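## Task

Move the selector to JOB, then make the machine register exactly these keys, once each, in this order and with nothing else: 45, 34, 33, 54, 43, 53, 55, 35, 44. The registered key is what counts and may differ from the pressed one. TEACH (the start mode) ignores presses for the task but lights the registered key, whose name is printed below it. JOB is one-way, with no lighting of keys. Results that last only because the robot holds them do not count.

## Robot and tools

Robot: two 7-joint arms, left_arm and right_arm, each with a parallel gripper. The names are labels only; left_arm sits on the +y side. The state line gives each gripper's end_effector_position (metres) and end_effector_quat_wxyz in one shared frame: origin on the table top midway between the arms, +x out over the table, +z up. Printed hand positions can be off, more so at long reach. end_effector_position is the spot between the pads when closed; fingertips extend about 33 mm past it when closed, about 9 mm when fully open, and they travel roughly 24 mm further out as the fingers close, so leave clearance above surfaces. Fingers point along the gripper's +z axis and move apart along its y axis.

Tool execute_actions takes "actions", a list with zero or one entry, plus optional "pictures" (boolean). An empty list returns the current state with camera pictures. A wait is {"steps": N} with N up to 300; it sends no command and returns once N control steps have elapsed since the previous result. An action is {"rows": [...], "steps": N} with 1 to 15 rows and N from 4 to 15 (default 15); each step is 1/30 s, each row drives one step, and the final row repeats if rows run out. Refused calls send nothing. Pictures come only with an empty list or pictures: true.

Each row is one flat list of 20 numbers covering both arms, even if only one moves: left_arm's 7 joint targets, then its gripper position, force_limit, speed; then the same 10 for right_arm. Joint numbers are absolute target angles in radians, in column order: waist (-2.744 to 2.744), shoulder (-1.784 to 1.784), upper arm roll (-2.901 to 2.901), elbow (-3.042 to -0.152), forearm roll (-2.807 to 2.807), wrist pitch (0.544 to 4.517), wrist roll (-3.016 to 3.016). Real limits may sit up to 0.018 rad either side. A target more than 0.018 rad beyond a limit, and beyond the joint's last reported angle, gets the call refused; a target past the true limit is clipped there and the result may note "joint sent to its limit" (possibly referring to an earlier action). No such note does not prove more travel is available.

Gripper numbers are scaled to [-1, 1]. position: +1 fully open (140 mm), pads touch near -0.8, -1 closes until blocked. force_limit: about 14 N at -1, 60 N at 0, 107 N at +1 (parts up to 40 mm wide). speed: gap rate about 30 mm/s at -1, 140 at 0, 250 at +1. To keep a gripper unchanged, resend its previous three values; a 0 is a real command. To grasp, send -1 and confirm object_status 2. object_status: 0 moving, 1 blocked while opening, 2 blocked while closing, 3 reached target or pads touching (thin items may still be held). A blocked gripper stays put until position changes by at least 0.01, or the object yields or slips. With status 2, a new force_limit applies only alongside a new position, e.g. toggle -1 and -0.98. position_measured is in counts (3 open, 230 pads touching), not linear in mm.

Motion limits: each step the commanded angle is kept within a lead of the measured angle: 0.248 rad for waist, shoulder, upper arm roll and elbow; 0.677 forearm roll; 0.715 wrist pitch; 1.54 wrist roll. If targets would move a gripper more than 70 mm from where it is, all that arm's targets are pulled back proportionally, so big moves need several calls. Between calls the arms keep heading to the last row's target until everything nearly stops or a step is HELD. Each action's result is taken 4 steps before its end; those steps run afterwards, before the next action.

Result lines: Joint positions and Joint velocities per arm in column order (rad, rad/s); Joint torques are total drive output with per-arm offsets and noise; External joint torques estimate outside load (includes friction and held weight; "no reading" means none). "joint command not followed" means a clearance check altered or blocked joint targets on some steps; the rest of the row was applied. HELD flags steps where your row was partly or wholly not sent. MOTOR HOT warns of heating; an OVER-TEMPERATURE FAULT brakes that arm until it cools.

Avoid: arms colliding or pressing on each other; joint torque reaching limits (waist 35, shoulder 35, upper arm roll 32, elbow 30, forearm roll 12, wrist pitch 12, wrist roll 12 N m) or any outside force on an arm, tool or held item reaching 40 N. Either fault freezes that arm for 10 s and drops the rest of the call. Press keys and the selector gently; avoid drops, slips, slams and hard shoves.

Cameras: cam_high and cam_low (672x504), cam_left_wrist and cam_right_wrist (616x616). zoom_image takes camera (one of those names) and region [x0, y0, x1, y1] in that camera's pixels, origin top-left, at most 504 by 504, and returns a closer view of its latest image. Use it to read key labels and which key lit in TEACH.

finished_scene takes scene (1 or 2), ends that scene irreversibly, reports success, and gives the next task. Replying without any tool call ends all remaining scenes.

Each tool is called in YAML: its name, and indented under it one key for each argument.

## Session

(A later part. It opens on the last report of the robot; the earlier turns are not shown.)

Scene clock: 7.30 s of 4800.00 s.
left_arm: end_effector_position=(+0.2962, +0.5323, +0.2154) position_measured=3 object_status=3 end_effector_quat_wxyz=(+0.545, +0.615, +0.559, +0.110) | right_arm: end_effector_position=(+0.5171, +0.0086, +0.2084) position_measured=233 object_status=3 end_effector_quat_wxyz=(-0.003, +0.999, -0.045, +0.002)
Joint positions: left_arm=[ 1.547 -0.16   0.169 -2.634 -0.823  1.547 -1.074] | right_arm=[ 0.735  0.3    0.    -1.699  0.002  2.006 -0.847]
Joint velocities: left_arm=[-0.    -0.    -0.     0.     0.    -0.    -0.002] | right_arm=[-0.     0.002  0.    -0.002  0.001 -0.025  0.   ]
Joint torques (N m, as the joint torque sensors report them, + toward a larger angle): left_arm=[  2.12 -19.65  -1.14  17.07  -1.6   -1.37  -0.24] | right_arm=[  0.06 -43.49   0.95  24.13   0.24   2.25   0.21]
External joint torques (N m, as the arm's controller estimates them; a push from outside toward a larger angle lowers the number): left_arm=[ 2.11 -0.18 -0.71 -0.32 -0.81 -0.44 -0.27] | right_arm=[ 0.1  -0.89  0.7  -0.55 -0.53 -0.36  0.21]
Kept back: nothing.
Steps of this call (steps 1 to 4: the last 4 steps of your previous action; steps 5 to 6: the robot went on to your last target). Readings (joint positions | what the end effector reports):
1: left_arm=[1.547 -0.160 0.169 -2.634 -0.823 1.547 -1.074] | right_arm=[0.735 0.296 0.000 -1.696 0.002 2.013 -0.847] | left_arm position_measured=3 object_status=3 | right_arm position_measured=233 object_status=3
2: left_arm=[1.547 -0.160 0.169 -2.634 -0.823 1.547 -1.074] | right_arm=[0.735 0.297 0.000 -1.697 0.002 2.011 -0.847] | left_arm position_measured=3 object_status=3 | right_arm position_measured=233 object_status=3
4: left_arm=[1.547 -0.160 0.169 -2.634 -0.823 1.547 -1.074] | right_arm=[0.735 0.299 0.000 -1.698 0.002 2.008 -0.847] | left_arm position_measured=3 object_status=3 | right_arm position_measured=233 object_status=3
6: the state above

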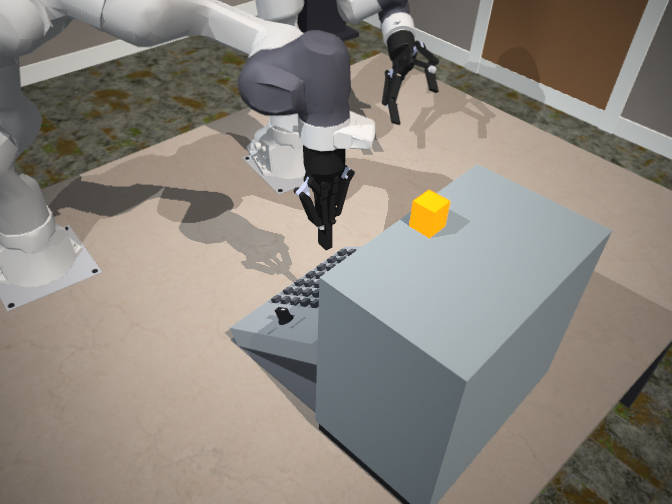

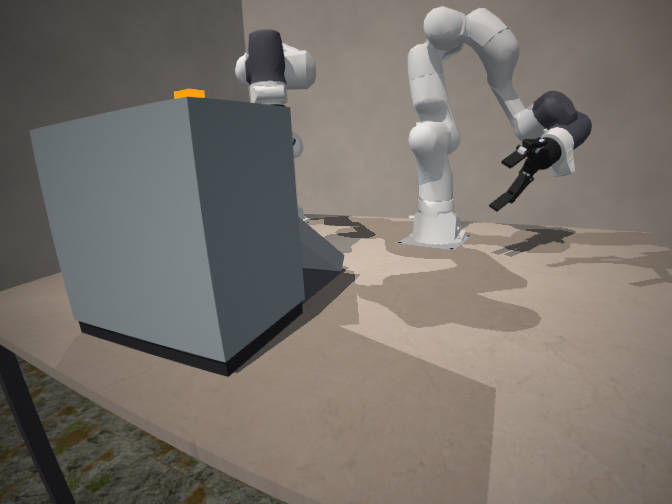

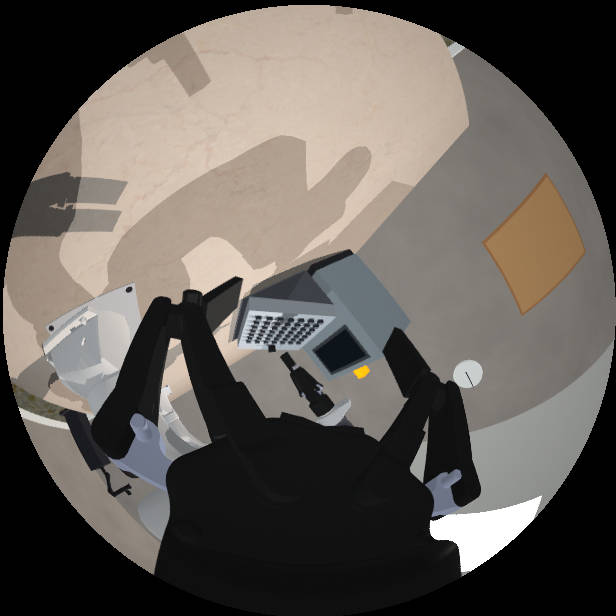

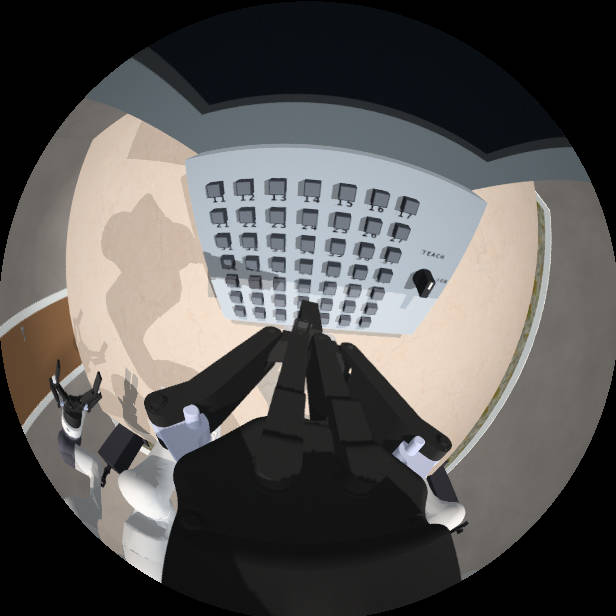

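execute_actions:
  actions:
    - {"rows":[[1.549,-0.162,0.167,-2.636,-0.826,1.544,-1.079,1,0,0,0.692,0.467,0,-1.398,0,1.865,-0.885,-1,0,1]],"steps":15}

execute_actions:
  actions:
    - {"rows":[[1.549,-0.162,0.167,-2.636,-0.826,1.544,-1.079,1,0,0,0.692,0.482,0,-1.413,0,1.895,-0.885,-1,0,1],[1.549,-0.162,0.167,-2.636,-0.826,1.544,-1.079,1,0,0,0.692,0.497,0,-1.428,0,1.925,-0.885,-1,0,1],[1.549,-0.162,0.167,-2.636,-0.826,1.544,-1.079,1,0,0,0.692,0.502,0,-1.433,0,1.935,-0.885,-1,0,1],[1.549,-0.162,0.167,-2.636,-0.826,1.544,-1.079,1,0,0,0.692,0.507,0,-1.438,0,1.945,-0.885,-1,0,1],[1.549,-0.162,0.167,-2.636,-0.826,1.544,-1.079,1,0,0,0.692,0.512,0,-1.443,0,1.955,-0.885,-1,0,1]],"steps":15}
  pictures: true

zoom_image:
  camera: "cam_right_wrist"
  region: [130,100,490,400]

Scene clock: 8.00 s of 4800.00 s.
left_arm: end_effector_position=(+0.2962, +0.5323, +0.2154) position_measured=3 object_status=3 end_effector_quat_wxyz=(+0.545, +0.615, +0.559, +0.110) | right_arm: end_effector_position=(+0.5785, +0.0141, +0.2283) position_measured=233 object_status=3 end_effector_quat_wxyz=(-0.005, +0.998, -0.056, +0.006)
Joint positions: left_arm=[ 1.547 -0.16   0.169 -2.634 -0.823  1.547 -1.074] | right_arm=[ 0.691  0.464 -0.001 -1.403  0.002  1.882 -0.87 ]
Joint velocities: left_arm=[-0.     0.001 -0.001  0.001 -0.     0.     0.   ] | right_arm=[-0.001  0.013 -0.     0.052  0.    -0.091 -0.03 ]
Joint torques (N m, as the joint torque sensors report them, + toward a larger angle): left_arm=[  2.45 -19.49  -1.48  16.44  -1.6   -1.37  -0.26] | right_arm=[  0.51 -47.4    2.04  25.39   0.33   2.22  -0.28]
External joint torques (N m, as the arm's controller estimates them; a push from outside toward a larger angle lowers the number): left_arm=[ 2.5   0.03 -1.   -0.99 -0.8  -0.43 -0.29] | right_arm=[ 0.74 -0.73  1.8   1.15 -0.45 -0.31 -0.28]
Steps of this call (steps 1 to 10: the robot went on to your last target; steps 11 to 21: the first 11 steps of this action). Readings (joint positions | what the end effector reports):
11: left_arm=[1.547 -0.160 0.169 -2.634 -0.823 1.547 -1.074] | right_arm=[0.729 0.336 0.004 -1.636 0.002 1.967 -0.850] | left_arm position_measured=3 object_status=3 | right_arm position_measured=233 object_status=3
12: left_arm=[1.547 -0.160 0.169 -2.634 -0.823 1.547 -1.074] | right_arm=[0.722 0.382 0.005 -1.559 0.002 1.950 -0.853] | left_arm position_measured=3 object_status=3 | right_arm position_measured=233 object_status=3
14: left_arm=[1.547 -0.160 0.169 -2.634 -0.823 1.547 -1.074] | right_arm=[0.707 0.434 0.003 -1.469 0.002 1.926 -0.859] | left_arm position_measured=3 object_status=3 | right_arm position_measured=233 object_status=3
18: left_arm=[1.547 -0.160 0.169 -2.634 -0.823 1.547 -1.074] | right_arm=[0.691 0.461 -0.001 -1.413 0.002 1.894 -0.866] | left_arm position_measured=3 object_status=3 | right_arm position_measured=233 object_status=3
21: the state above

Scene clock: 8.50 s of 4800.00 s.
left_arm: end_effector_position=(+0.2962, +0.5323, +0.2154) position_measured=3 object_status=3 end_effector_quat_wxyz=(+0.545, +0.615, +0.559, +0.110) | right_arm: end_effector_position=(+0.5752, +0.0118, +0.1768) position_measured=233 object_status=3 end_effector_quat_wxyz=(+0.006, +0.999, -0.052, -0.009)
Joint positions: left_arm=[ 1.547 -0.16   0.169 -2.634 -0.823  1.547 -1.074] | right_arm=[ 0.691  0.517 -0.001 -1.444  0.002  1.939 -0.878]
Joint velocities: left_arm=[ 0.001  0.001  0.002 -0.001  0.001  0.     0.001] | right_arm=[ 0.001 -0.006  0.    -0.001 -0.001  0.08  -0.007]
Joint torques (N m, as the joint torque sensors report them, + toward a larger angle): left_arm=[  1.96 -19.45  -1.22  16.72  -1.68  -1.42  -0.2 ] | right_arm=[  0.82 -52.99   2.14  25.7    0.3    3.02  -0.31]
External joint torques (N m, as the arm's controller estimates them; a push from outside toward a larger angle lowers the number): left_arm=[ 1.94  0.01 -0.81 -0.65 -0.89 -0.49 -0.23] | right_arm=[ 0.76 -1.66  1.63 -0.25 -0.51  0.43 -0.31]
Steps of this call (steps 1 to 4: the last 4 steps of your previous action; steps 5 to 15: the first 11 steps of this action). Readings (joint positions | what the end effector reports):
5: left_arm=[1.547 -0.160 0.169 -2.634 -0.823 1.547 -1.074] | right_arm=[0.691 0.466 -0.001 -1.402 0.002 1.877 -0.874] | left_arm position_measured=3 object_status=3 | right_arm position_measured=233 object_status=3
6: left_arm=[1.547 -0.160 0.169 -2.634 -0.823 1.547 -1.074] | right_arm=[0.691 0.469 -0.001 -1.406 0.002 1.886 -0.874] | left_arm position_measured=3 object_status=3 | right_arm position_measured=233 object_status=3
8: left_arm=[1.547 -0.160 0.169 -2.634 -0.823 1.547 -1.074] | right_arm=[0.691 0.483 -0.001 -1.418 0.002 1.904 -0.875] | left_arm position_measured=3 object_status=3 | right_arm position_measured=233 object_status=3
12: left_arm=[1.547 -0.160 0.169 -2.634 -0.823 1.547 -1.074] | right_arm=[0.691 0.512 -0.001 -1.440 0.002 1.929 -0.877] | left_arm position_measured=3 object_status=3 | right_arm position_measured=233 object_status=3
15: the state above

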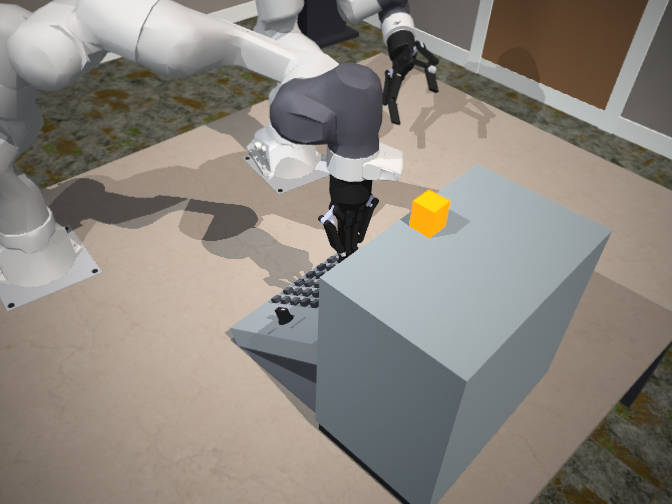

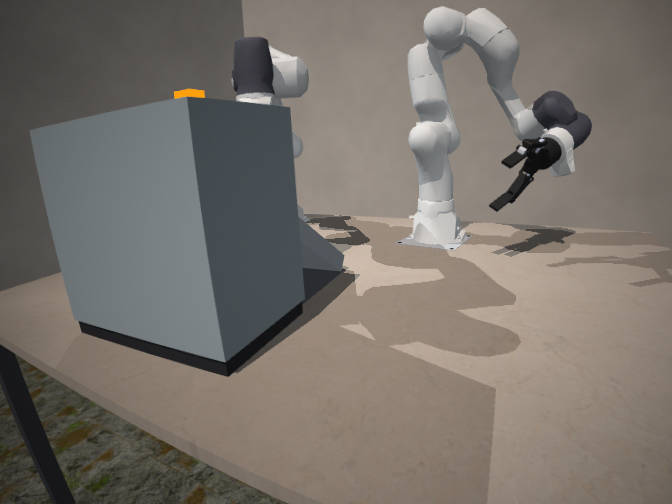

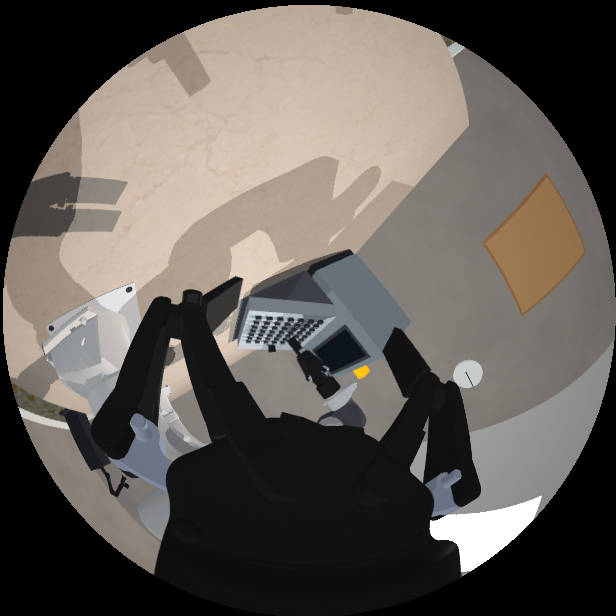

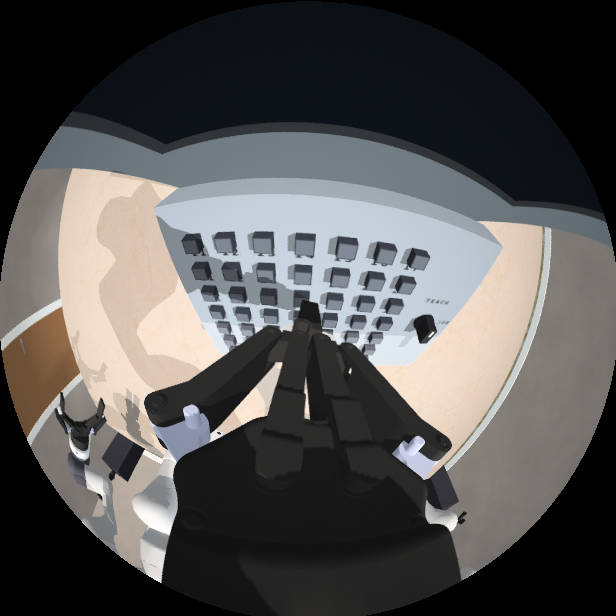

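Region (130, 100, 490, 400) of cam_right_wrist's 616x616 image, scaled by 1.400, with more detail than that image has.

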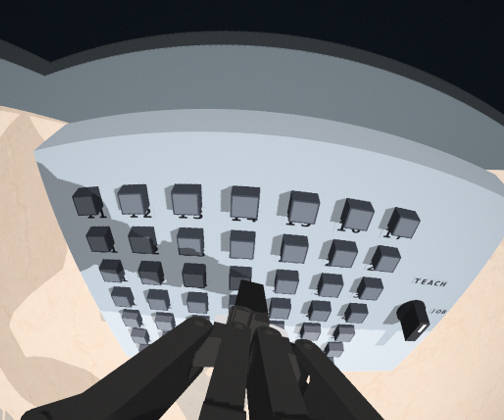

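execute_actions:
  actions:
    - {"rows":[[1.549,-0.162,0.167,-2.636,-0.826,1.544,-1.079,1,0,0,0.695,0.517,0,-1.448,0,1.965,-0.882,-1,0,1],[1.549,-0.162,0.167,-2.636,-0.826,1.544,-1.079,1,0,0,0.695,0.522,0,-1.453,0,1.975,-0.882,-1,0,1],[1.549,-0.162,0.167,-2.636,-0.826,1.544,-1.079,1,0,0,0.695,0.527,0,-1.458,0,1.985,-0.882,-1,0,1],[1.549,-0.162,0.167,-2.636,-0.826,1.544,-1.079,1,0,0,0.695,0.532,0,-1.463,0,1.995,-0.882,-1,0,1]],"steps":15}

execute_actions:
  actions:
    - {"rows":[[1.549,-0.162,0.167,-2.636,-0.826,1.544,-1.079,1,0,0,0.695,0.42,0,-1.5,0,1.92,-0.882,-1,0,1]],"steps":15}

execute_actions:
  actions:
    - {"steps":6}
  pictures: true

zoom_image:
  camera: "cam_right_wrist"
  region: [130,100,490,400]

Scene clock: 9.13 s of 4800.00 s.
left_arm: end_effector_position=(+0.2962, +0.5323, +0.2154) position_measured=3 object_status=3 end_effector_quat_wxyz=(+0.545, +0.615, +0.559, +0.110) | right_arm: end_effector_position=(+0.5816, +0.0177, +0.1687) position_measured=233 object_status=3 end_effector_quat_wxyz=(-0.002, +0.999, -0.051, +0.001)
Joint positions: left_arm=[ 1.547 -0.16   0.169 -2.634 -0.823  1.547 -1.074] | right_arm=[ 0.693  0.525 -0.001 -1.458  0.002  1.987 -0.879]
Joint velocities: left_arm=[ 0.001  0.     0.001  0.001  0.    -0.002 -0.   ] | right_arm=[-0.    -0.007 -0.     0.001 -0.001  0.014 -0.001]
Joint torques (N m, as the joint torque sensors report them, + toward a larger angle): left_arm=[  2.02 -19.77  -1.74  16.71  -1.66  -1.43  -0.27] | right_arm=[  1.36 -45.28   2.2   21.6    0.45   3.64  -0.22]
External joint torques (N m, as the arm's controller estimates them; a push from outside toward a larger angle lowers the number): left_arm=[ 2.03 -0.27 -1.31 -0.67 -0.87 -0.5  -0.3 ] | right_arm=[ 1.4   5.82  1.75 -4.22 -0.25  0.44 -0.22]
Steps of this call (steps 1 to 4: the last 4 steps of your previous action; steps 5 to 8: the robot went on to your last target; steps 9 to 19: the first 11 steps of this action). Readings (joint positions | what the end effector reports):
9: left_arm=[1.547 -0.160 0.169 -2.634 -0.823 1.547 -1.074] | right_arm=[0.691 0.513 -0.001 -1.444 0.002 1.952 -0.879] | left_arm position_measured=3 object_status=3 | right_arm position_measured=233 object_status=3
10: left_arm=[1.547 -0.160 0.169 -2.634 -0.823 1.547 -1.074] | right_arm=[0.691 0.514 -0.001 -1.445 0.002 1.956 -0.879] | left_arm position_measured=3 object_status=3 | right_arm position_measured=233 object_status=3
12: left_arm=[1.547 -0.160 0.169 -2.634 -0.823 1.547 -1.074] | right_arm=[0.692 0.518 -0.001 -1.451 0.002 1.967 -0.879] | left_arm position_measured=3 object_status=3 | right_arm position_measured=233 object_status=3
16: left_arm=[1.547 -0.160 0.169 -2.634 -0.823 1.547 -1.074] | right_arm=[0.693 0.524 -0.001 -1.456 0.002 1.981 -0.879] | left_arm position_measured=3 object_status=3 | right_arm position_measured=233 object_status=3
19: the state above

Scene clock: 9.63 s of 4800.00 s.
left_arm: end_effector_position=(+0.2962, +0.5323, +0.2154) position_measured=3 object_status=3 end_effector_quat_wxyz=(+0.545, +0.615, +0.559, +0.110) | right_arm: end_effector_position=(+0.5674, +0.0084, +0.2220) position_measured=233 object_status=3 end_effector_quat_wxyz=(-0.007, +0.999, -0.050, +0.008)
Joint positions: left_arm=[ 1.547 -0.16   0.169 -2.634 -0.823  1.547 -1.074] | right_arm=[ 0.693  0.415 -0.001 -1.495  0.002  1.931 -0.879]
Joint velocities: left_arm=[-0.001 -0.     0.    -0.001  0.001  0.     0.002] | right_arm=[ 0.     0.034 -0.002 -0.032 -0.001 -0.053  0.001]
Joint torques (N m, as the joint torque sensors report them, + toward a larger angle): left_arm=[  2.64 -19.76  -1.33  16.77  -1.64  -1.37  -0.23] | right_arm=[  1.09 -45.7    2.24  23.78   0.46   2.27  -0.2 ]
External joint torques (N m, as the arm's controller estimates them; a push from outside toward a larger angle lowers the number): left_arm=[ 2.62 -0.25 -0.92 -0.64 -0.84 -0.45 -0.26] | right_arm=[ 1.12 -0.87  1.91 -0.38 -0.32 -0.28 -0.2 ]
Steps of this call (steps 1 to 4: the last 4 steps of your previous action; steps 5 to 15: the first 11 steps of this action). Readings (joint positions | what the end effector reports):
5: left_arm=[1.547 -0.160 0.169 -2.634 -0.823 1.547 -1.074] | right_arm=[0.693 0.511 -0.001 -1.474 0.002 1.980 -0.879] | left_arm position_measured=3 object_status=3 | right_arm position_measured=233 object_status=3
6: left_arm=[1.547 -0.160 0.169 -2.634 -0.823 1.547 -1.074] | right_arm=[0.693 0.488 -0.001 -1.487 0.002 1.967 -0.879] | left_arm position_measured=3 object_status=3 | right_arm position_measured=233 object_status=3
8: left_arm=[1.547 -0.160 0.169 -2.634 -0.823 1.547 -1.074] | right_arm=[0.693 0.449 -0.001 -1.494 0.002 1.952 -0.879] | left_arm position_measured=3 object_status=3 | right_arm position_measured=233 object_status=3
12: left_arm=[1.547 -0.160 0.169 -2.634 -0.823 1.547 -1.074] | right_arm=[0.693 0.415 -0.001 -1.493 0.002 1.937 -0.879] | left_arm position_measured=3 object_status=3 | right_arm position_measured=233 object_status=3
15: the state above

Scene clock: 9.83 s of 4800.00 s.
left_arm: end_effector_position=(+0.2962, +0.5323, +0.2154) position_measured=3 object_status=3 end_effector_quat_wxyz=(+0.545, +0.615, +0.559, +0.110) | right_arm: end_effector_position=(+0.5642, +0.0062, +0.2167) position_measured=233 object_status=3 end_effector_quat_wxyz=(-0.002, +0.999, -0.050, +0.002)
Joint positions: left_arm=[ 1.547 -0.16   0.169 -2.634 -0.823  1.547 -1.074] | right_arm=[ 0.693  0.42  -0.001 -1.499  0.002  1.924 -0.879]
Joint velocities: left_arm=[ 0.001 -0.001  0.     0.001 -0.002  0.    -0.   ] | right_arm=[ 0.     0.001 -0.001 -0.002  0.001 -0.018  0.002]
Joint torques (N m, as the joint torque sensors report them, + toward a larger angle): left_arm=[  2.08 -19.29  -1.85  16.7   -1.59  -1.41  -0.24] | right_arm=[  1.1  -46.65   2.23  24.86   0.44   2.16  -0.21]
External joint torques (N m, as the arm's controller estimates them; a push from outside toward a larger angle lowers the number): left_arm=[ 2.02  0.25 -1.49 -0.73 -0.79 -0.49 -0.27] | right_arm=[ 1.27 -0.55  1.99  0.14 -0.34 -0.42 -0.21]
Kept back: nothing.
Steps of this call (steps 1 to 4: the last 4 steps of your previous action; steps 5 to 6: the robot went on to your last target). Readings (joint positions | what the end effector reports):
1: left_arm=[1.547 -0.160 0.169 -2.634 -0.823 1.547 -1.074] | right_arm=[0.693 0.416 -0.001 -1.496 0.002 1.929 -0.879] | left_arm position_measured=3 object_status=3 | right_arm position_measured=233 object_status=3
2: left_arm=[1.547 -0.160 0.169 -2.634 -0.823 1.547 -1.074] | right_arm=[0.693 0.418 -0.001 -1.497 0.002 1.928 -0.879] | left_arm position_measured=3 object_status=3 | right_arm position_measured=233 object_status=3
4: left_arm=[1.547 -0.160 0.169 -2.634 -0.823 1.547 -1.074] | right_arm=[0.693 0.419 -0.001 -1.498 0.002 1.926 -0.879] | left_arm position_measured=3 object_status=3 | right_arm position_measured=233 object_status=3
6: the state above

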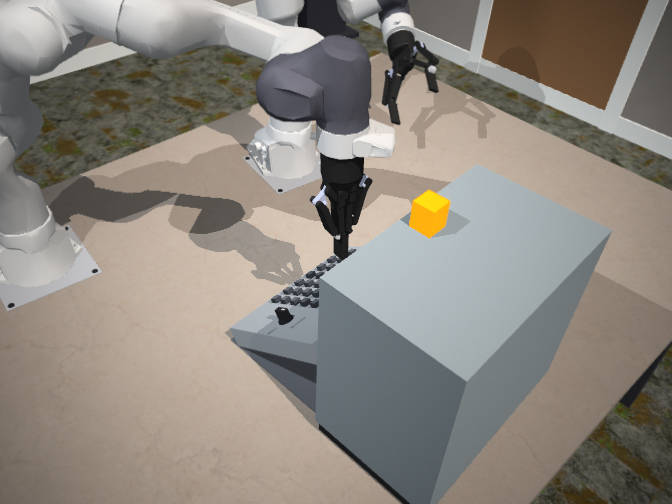

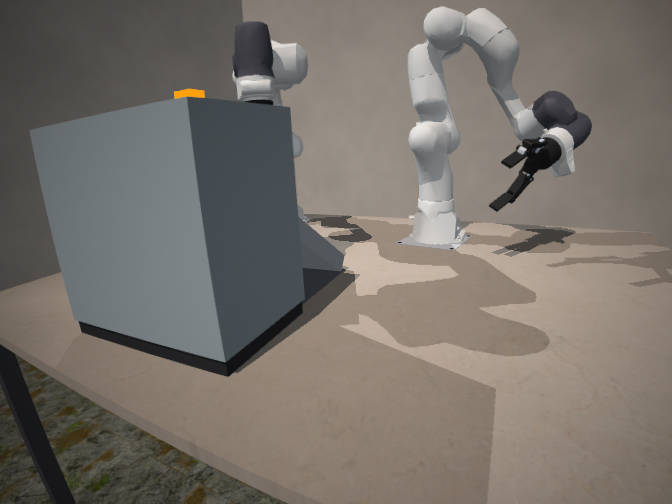

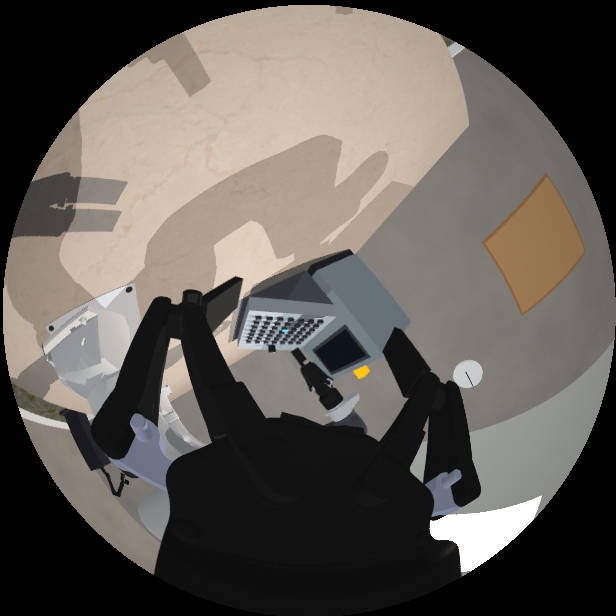

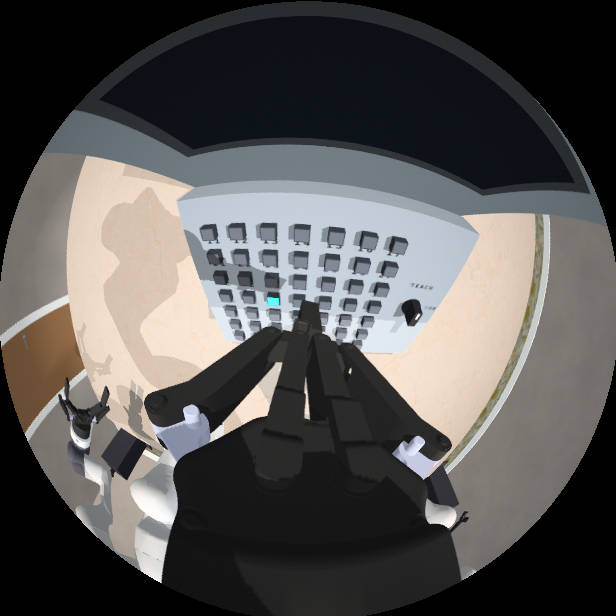

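Region (130, 100, 490, 400) of cam_right_wrist's 616x616 image, scaled by 1.400, with more detail than that image has.

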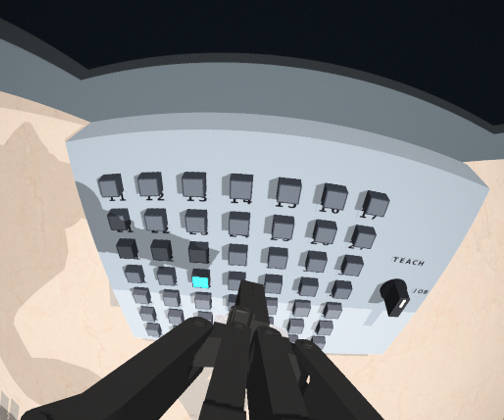

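execute_actions:
  actions:
    - {"rows":[[1.549,-0.162,0.167,-2.636,-0.826,1.544,-1.079,1,0,0,0.669,0.54,0,-1.27,0,1.81,-0.908,-1,0,1]],"steps":15}

execute_actions:
  actions:
    - {"rows":[[1.549,-0.162,0.167,-2.636,-0.826,1.544,-1.079,1,0,0,0.669,0.556,0,-1.284,0,1.84,-0.908,-1,0,1],[1.549,-0.162,0.167,-2.636,-0.826,1.544,-1.079,1,0,0,0.669,0.566,0,-1.294,0,1.86,-0.908,-1,0,1],[1.549,-0.162,0.167,-2.636,-0.826,1.544,-1.079,1,0,0,0.669,0.571,0,-1.299,0,1.87,-0.908,-1,0,1],[1.549,-0.162,0.167,-2.636,-0.826,1.544,-1.079,1,0,0,0.669,0.576,0,-1.304,0,1.88,-0.908,-1,0,1],[1.549,-0.162,0.167,-2.636,-0.826,1.544,-1.079,1,0,0,0.669,0.581,0,-1.309,0,1.89,-0.908,-1,0,1],[1.549,-0.162,0.167,-2.636,-0.826,1.544,-1.079,1,0,0,0.669,0.586,0,-1.314,0,1.9,-0.908,-1,0,1],[1.549,-0.162,0.167,-2.636,-0.826,1.544,-1.079,1,0,0,0.669,0.591,0,-1.319,0,1.91,-0.908,-1,0,1]],"steps":15}

execute_actions:
  actions:
    - {"rows":[[1.549,-0.162,0.167,-2.636,-0.826,1.544,-1.079,1,0,0,0.669,0.45,0,-1.45,0,1.9,-0.908,-1,0,1]],"steps":15}

execute_actions:
  actions:
    - {"steps":5}
  pictures: true

zoom_image:
  camera: "cam_right_wrist"
  region: [130,100,490,400]

Scene clock: 10.87 s of 4800.00 s.
left_arm: end_effector_position=(+0.2962, +0.5323, +0.2154) position_measured=3 object_status=3 end_effector_quat_wxyz=(+0.545, +0.615, +0.559, +0.110) | right_arm: end_effector_position=(+0.6013, +0.0119, +0.2331) position_measured=233 object_status=3 end_effector_quat_wxyz=(-0.004, +0.999, -0.053, +0.005)
Joint positions: left_arm=[ 1.547 -0.16   0.169 -2.634 -0.823  1.547 -1.074] | right_arm=[ 0.669  0.538  0.    -1.274  0.002  1.824 -0.895]
Joint velocities: left_arm=[ 0.001  0.001 -0.     0.001 -0.001 -0.001 -0.002] | right_arm=[-0.     0.017 -0.001  0.032  0.002 -0.076 -0.025]
Joint torques (N m, as the joint torque sensors report them, + toward a larger angle): left_arm=[  1.81 -19.7   -1.18  16.53  -1.62  -1.42  -0.33] | right_arm=[ -0.2  -49.56   1.26  26.29   0.5    2.3   -0.26]
External joint torques (N m, as the arm's controller estimates them; a push from outside toward a larger angle lowers the number): left_arm=[ 1.81 -0.2  -0.76 -0.89 -0.82 -0.5  -0.36] | right_arm=[-0.16 -0.39  0.8   1.69 -0.32 -0.28 -0.26]
Steps of this call (steps 1 to 15: the robot went on to your last target; steps 16 to 20: nothing new was sent; steps 21 to 31: the first 11 steps of this action). Readings (joint positions | what the end effector reports):
21: left_arm=[1.547 -0.160 0.169 -2.634 -0.823 1.547 -1.074] | right_arm=[0.690 0.450 0.001 -1.441 0.002 1.893 -0.881] | left_arm position_measured=3 object_status=3 | right_arm position_measured=233 object_status=3
22: left_arm=[1.547 -0.160 0.169 -2.634 -0.823 1.547 -1.074] | right_arm=[0.686 0.481 0.002 -1.382 0.002 1.881 -0.883] | left_arm position_measured=3 object_status=3 | right_arm position_measured=233 object_status=3
24: left_arm=[1.547 -0.160 0.169 -2.634 -0.823 1.547 -1.074] | right_arm=[0.678 0.515 0.001 -1.319 0.002 1.860 -0.887] | left_arm position_measured=3 object_status=3 | right_arm position_measured=233 object_status=3
28: left_arm=[1.547 -0.160 0.169 -2.634 -0.823 1.547 -1.074] | right_arm=[0.669 0.534 0.000 -1.281 0.002 1.835 -0.893] | left_arm position_measured=3 object_status=3 | right_arm position_measured=233 object_status=3
31: the state above

Scene clock: 11.37 s of 4800.00 s.
left_arm: end_effector_position=(+0.2962, +0.5323, +0.2154) position_measured=3 object_status=3 end_effector_quat_wxyz=(+0.545, +0.615, +0.559, +0.110) | right_arm: end_effector_position=(+0.6003, +0.0117, +0.1841) position_measured=233 object_status=3 end_effector_quat_wxyz=(+0.004, +0.999, -0.050, -0.007)
Joint positions: left_arm=[ 1.547 -0.16   0.169 -2.634 -0.823  1.547 -1.074] | right_arm=[ 0.67   0.586  0.    -1.315  0.002  1.885 -0.901]
Joint velocities: left_arm=[-0.    -0.     0.001 -0.    -0.001  0.     0.001] | right_arm=[ 0.003 -0.049 -0.001  0.     0.001  0.13  -0.005]
Joint torques (N m, as the joint torque sensors report them, + toward a larger angle): left_arm=[  2.33 -19.53  -1.76  16.68  -1.58  -1.31  -0.3 ] | right_arm=[ -1.04 -45.95   1.25  22.75   0.5    3.18  -0.36]
External joint torques (N m, as the arm's controller estimates them; a push from outside toward a larger angle lowers the number): left_arm=[ 2.29  0.   -1.36 -0.79 -0.78 -0.39 -0.33] | right_arm=[-0.41  0.5   1.08  0.23 -0.25  2.08 -0.36]
Steps of this call (steps 1 to 4: the last 4 steps of your previous action; steps 5 to 15: the first 11 steps of this action). Readings (joint positions | what the end effector reports):
5: left_arm=[1.547 -0.160 0.169 -2.634 -0.823 1.547 -1.074] | right_arm=[0.669 0.540 0.000 -1.273 0.002 1.821 -0.898] | left_arm position_measured=3 object_status=3 | right_arm position_measured=233 object_status=3
6: left_arm=[1.547 -0.160 0.169 -2.634 -0.823 1.547 -1.074] | right_arm=[0.669 0.543 0.000 -1.276 0.002 1.828 -0.899] | left_arm position_measured=3 object_status=3 | right_arm position_measured=233 object_status=3
8: left_arm=[1.547 -0.160 0.169 -2.634 -0.823 1.547 -1.074] | right_arm=[0.669 0.554 0.000 -1.287 0.002 1.843 -0.900] | left_arm position_measured=3 object_status=3 | right_arm position_measured=233 object_status=3
12: left_arm=[1.547 -0.160 0.169 -2.634 -0.823 1.547 -1.074] | right_arm=[0.669 0.583 0.000 -1.311 0.002 1.875 -0.901] | left_arm position_measured=3 object_status=3 | right_arm position_measured=233 object_status=3
15: the state above

Scene clock: 11.87 s of 4800.00 s.
left_arm: end_effector_position=(+0.2962, +0.5323, +0.2154) position_measured=3 object_status=3 end_effector_quat_wxyz=(+0.545, +0.615, +0.559, +0.110) | right_arm: end_effector_position=(+0.5798, -0.0014, +0.2224) position_measured=233 object_status=3 end_effector_quat_wxyz=(-0.003, +0.999, -0.049, +0.003)
Joint positions: left_arm=[ 1.547 -0.16   0.169 -2.634 -0.823  1.547 -1.074] | right_arm=[ 0.67   0.446  0.    -1.444  0.002  1.899 -0.902]
Joint velocities: left_arm=[-0.     0.001 -0.     0.     0.    -0.001  0.002] | right_arm=[ 0.     0.018 -0.001 -0.05   0.001  0.001 -0.002]
Joint torques (N m, as the joint torque sensors report them, + toward a larger angle): left_arm=[  2.4  -19.49  -1.14  17.08  -1.65  -1.41  -0.28] | right_arm=[ -0.48 -46.98   1.22  24.9    0.46   2.8   -0.27]
External joint torques (N m, as the arm's controller estimates them; a push from outside toward a larger angle lowers the number): left_arm=[ 2.44 -0.01 -0.67 -0.35 -0.86 -0.48 -0.3 ] | right_arm=[-0.51 -0.98  0.78  0.51 -0.33  0.28 -0.27]
Steps of this call (steps 1 to 4: the last 4 steps of your previous action; steps 5 to 15: the first 11 steps of this action). Readings (joint positions | what the end effector reports):
5: left_arm=[1.547 -0.160 0.169 -2.634 -0.823 1.547 -1.074] | right_arm=[0.670 0.561 0.000 -1.356 0.002 1.897 -0.902] | left_arm position_measured=3 object_status=3 | right_arm position_measured=233 object_status=3
6: left_arm=[1.547 -0.160 0.169 -2.634 -0.823 1.547 -1.074] | right_arm=[0.670 0.531 0.000 -1.392 0.002 1.895 -0.902] | left_arm position_measured=3 object_status=3 | right_arm position_measured=233 object_status=3
8: left_arm=[1.547 -0.160 0.169 -2.634 -0.823 1.547 -1.074] | right_arm=[0.670 0.485 0.000 -1.424 0.002 1.895 -0.902] | left_arm position_measured=3 object_status=3 | right_arm position_measured=233 object_status=3
12: left_arm=[1.547 -0.160 0.169 -2.634 -0.823 1.547 -1.074] | right_arm=[0.670 0.448 0.000 -1.439 0.002 1.898 -0.902] | left_arm position_measured=3 object_status=3 | right_arm position_measured=233 object_status=3
15: the state above

Scene clock: 12.03 s of 4800.00 s.
left_arm: end_effector_position=(+0.2962, +0.5323, +0.2154) position_measured=3 object_status=3 end_effector_quat_wxyz=(+0.545, +0.615, +0.559, +0.110) | right_arm: end_effector_position=(+0.5781, -0.0025, +0.2180) position_measured=233 object_status=3 end_effector_quat_wxyz=(-0.001, +0.999, -0.049, -0.000)
Joint positions: left_arm=[ 1.547 -0.16   0.169 -2.634 -0.823  1.547 -1.074] | right_arm=[ 0.67   0.45   0.    -1.448  0.002  1.899 -0.902]
Joint velocities: left_arm=[ 0.    -0.    -0.     0.002 -0.001 -0.001  0.001] | right_arm=[-0.     0.008  0.002 -0.008 -0.001 -0.    -0.001]
Joint torques (N m, as the joint torque sensors report them, + toward a larger angle): left_arm=[  1.99 -19.84  -1.44  16.85  -1.65  -1.44  -0.21] | right_arm=[ -0.23 -47.81   1.12  24.73   0.44   2.79  -0.28]
External joint torques (N m, as the arm's controller estimates them; a push from outside toward a larger angle lowers the number): left_arm=[ 2.05 -0.38 -0.95 -0.54 -0.86 -0.5  -0.24] | right_arm=[-0.25 -0.63  0.67 -0.14 -0.36  0.2  -0.28]
Kept back: nothing.
Steps of this call (steps 1 to 4: the last 4 steps of your previous action; step 5: the robot went on to your last target). Readings (joint positions | what the end effector reports):
1: left_arm=[1.547 -0.160 0.169 -2.634 -0.823 1.547 -1.074] | right_arm=[0.670 0.447 0.000 -1.445 0.002 1.899 -0.902] | left_arm position_measured=3 object_status=3 | right_arm position_measured=233 object_status=3
2: left_arm=[1.547 -0.160 0.169 -2.634 -0.823 1.547 -1.074] | right_arm=[0.670 0.448 0.000 -1.447 0.002 1.899 -0.902] | left_arm position_measured=3 object_status=3 | right_arm position_measured=233 object_status=3
4: left_arm=[1.547 -0.160 0.169 -2.634 -0.823 1.547 -1.074] | right_arm=[0.670 0.449 0.000 -1.448 0.002 1.899 -0.902] | left_arm position_measured=3 object_status=3 | right_arm position_measured=233 object_status=3
5: the state above

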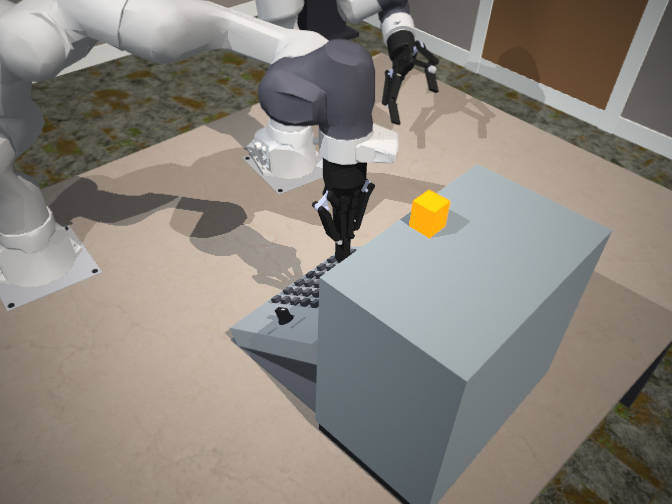

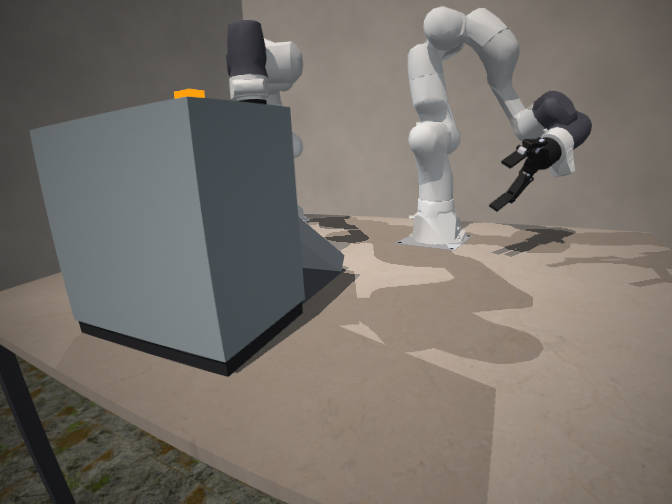

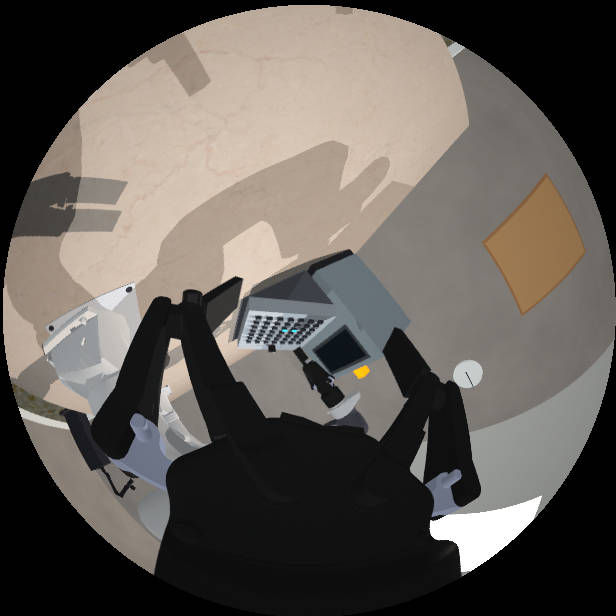

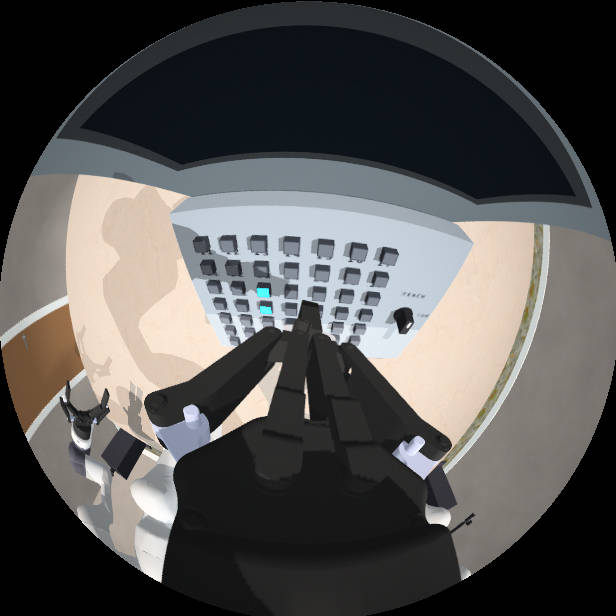

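Region (130, 100, 490, 400) of cam_right_wrist's 616x616 image, scaled by 1.400, with more detail than that image has.

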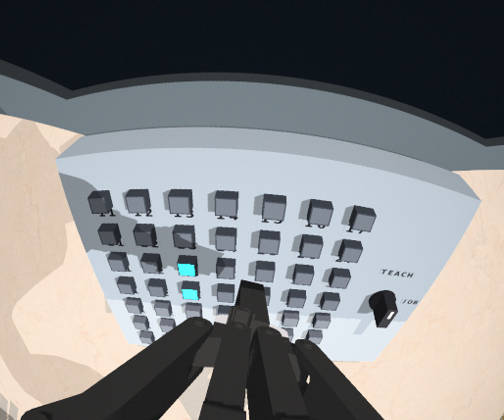

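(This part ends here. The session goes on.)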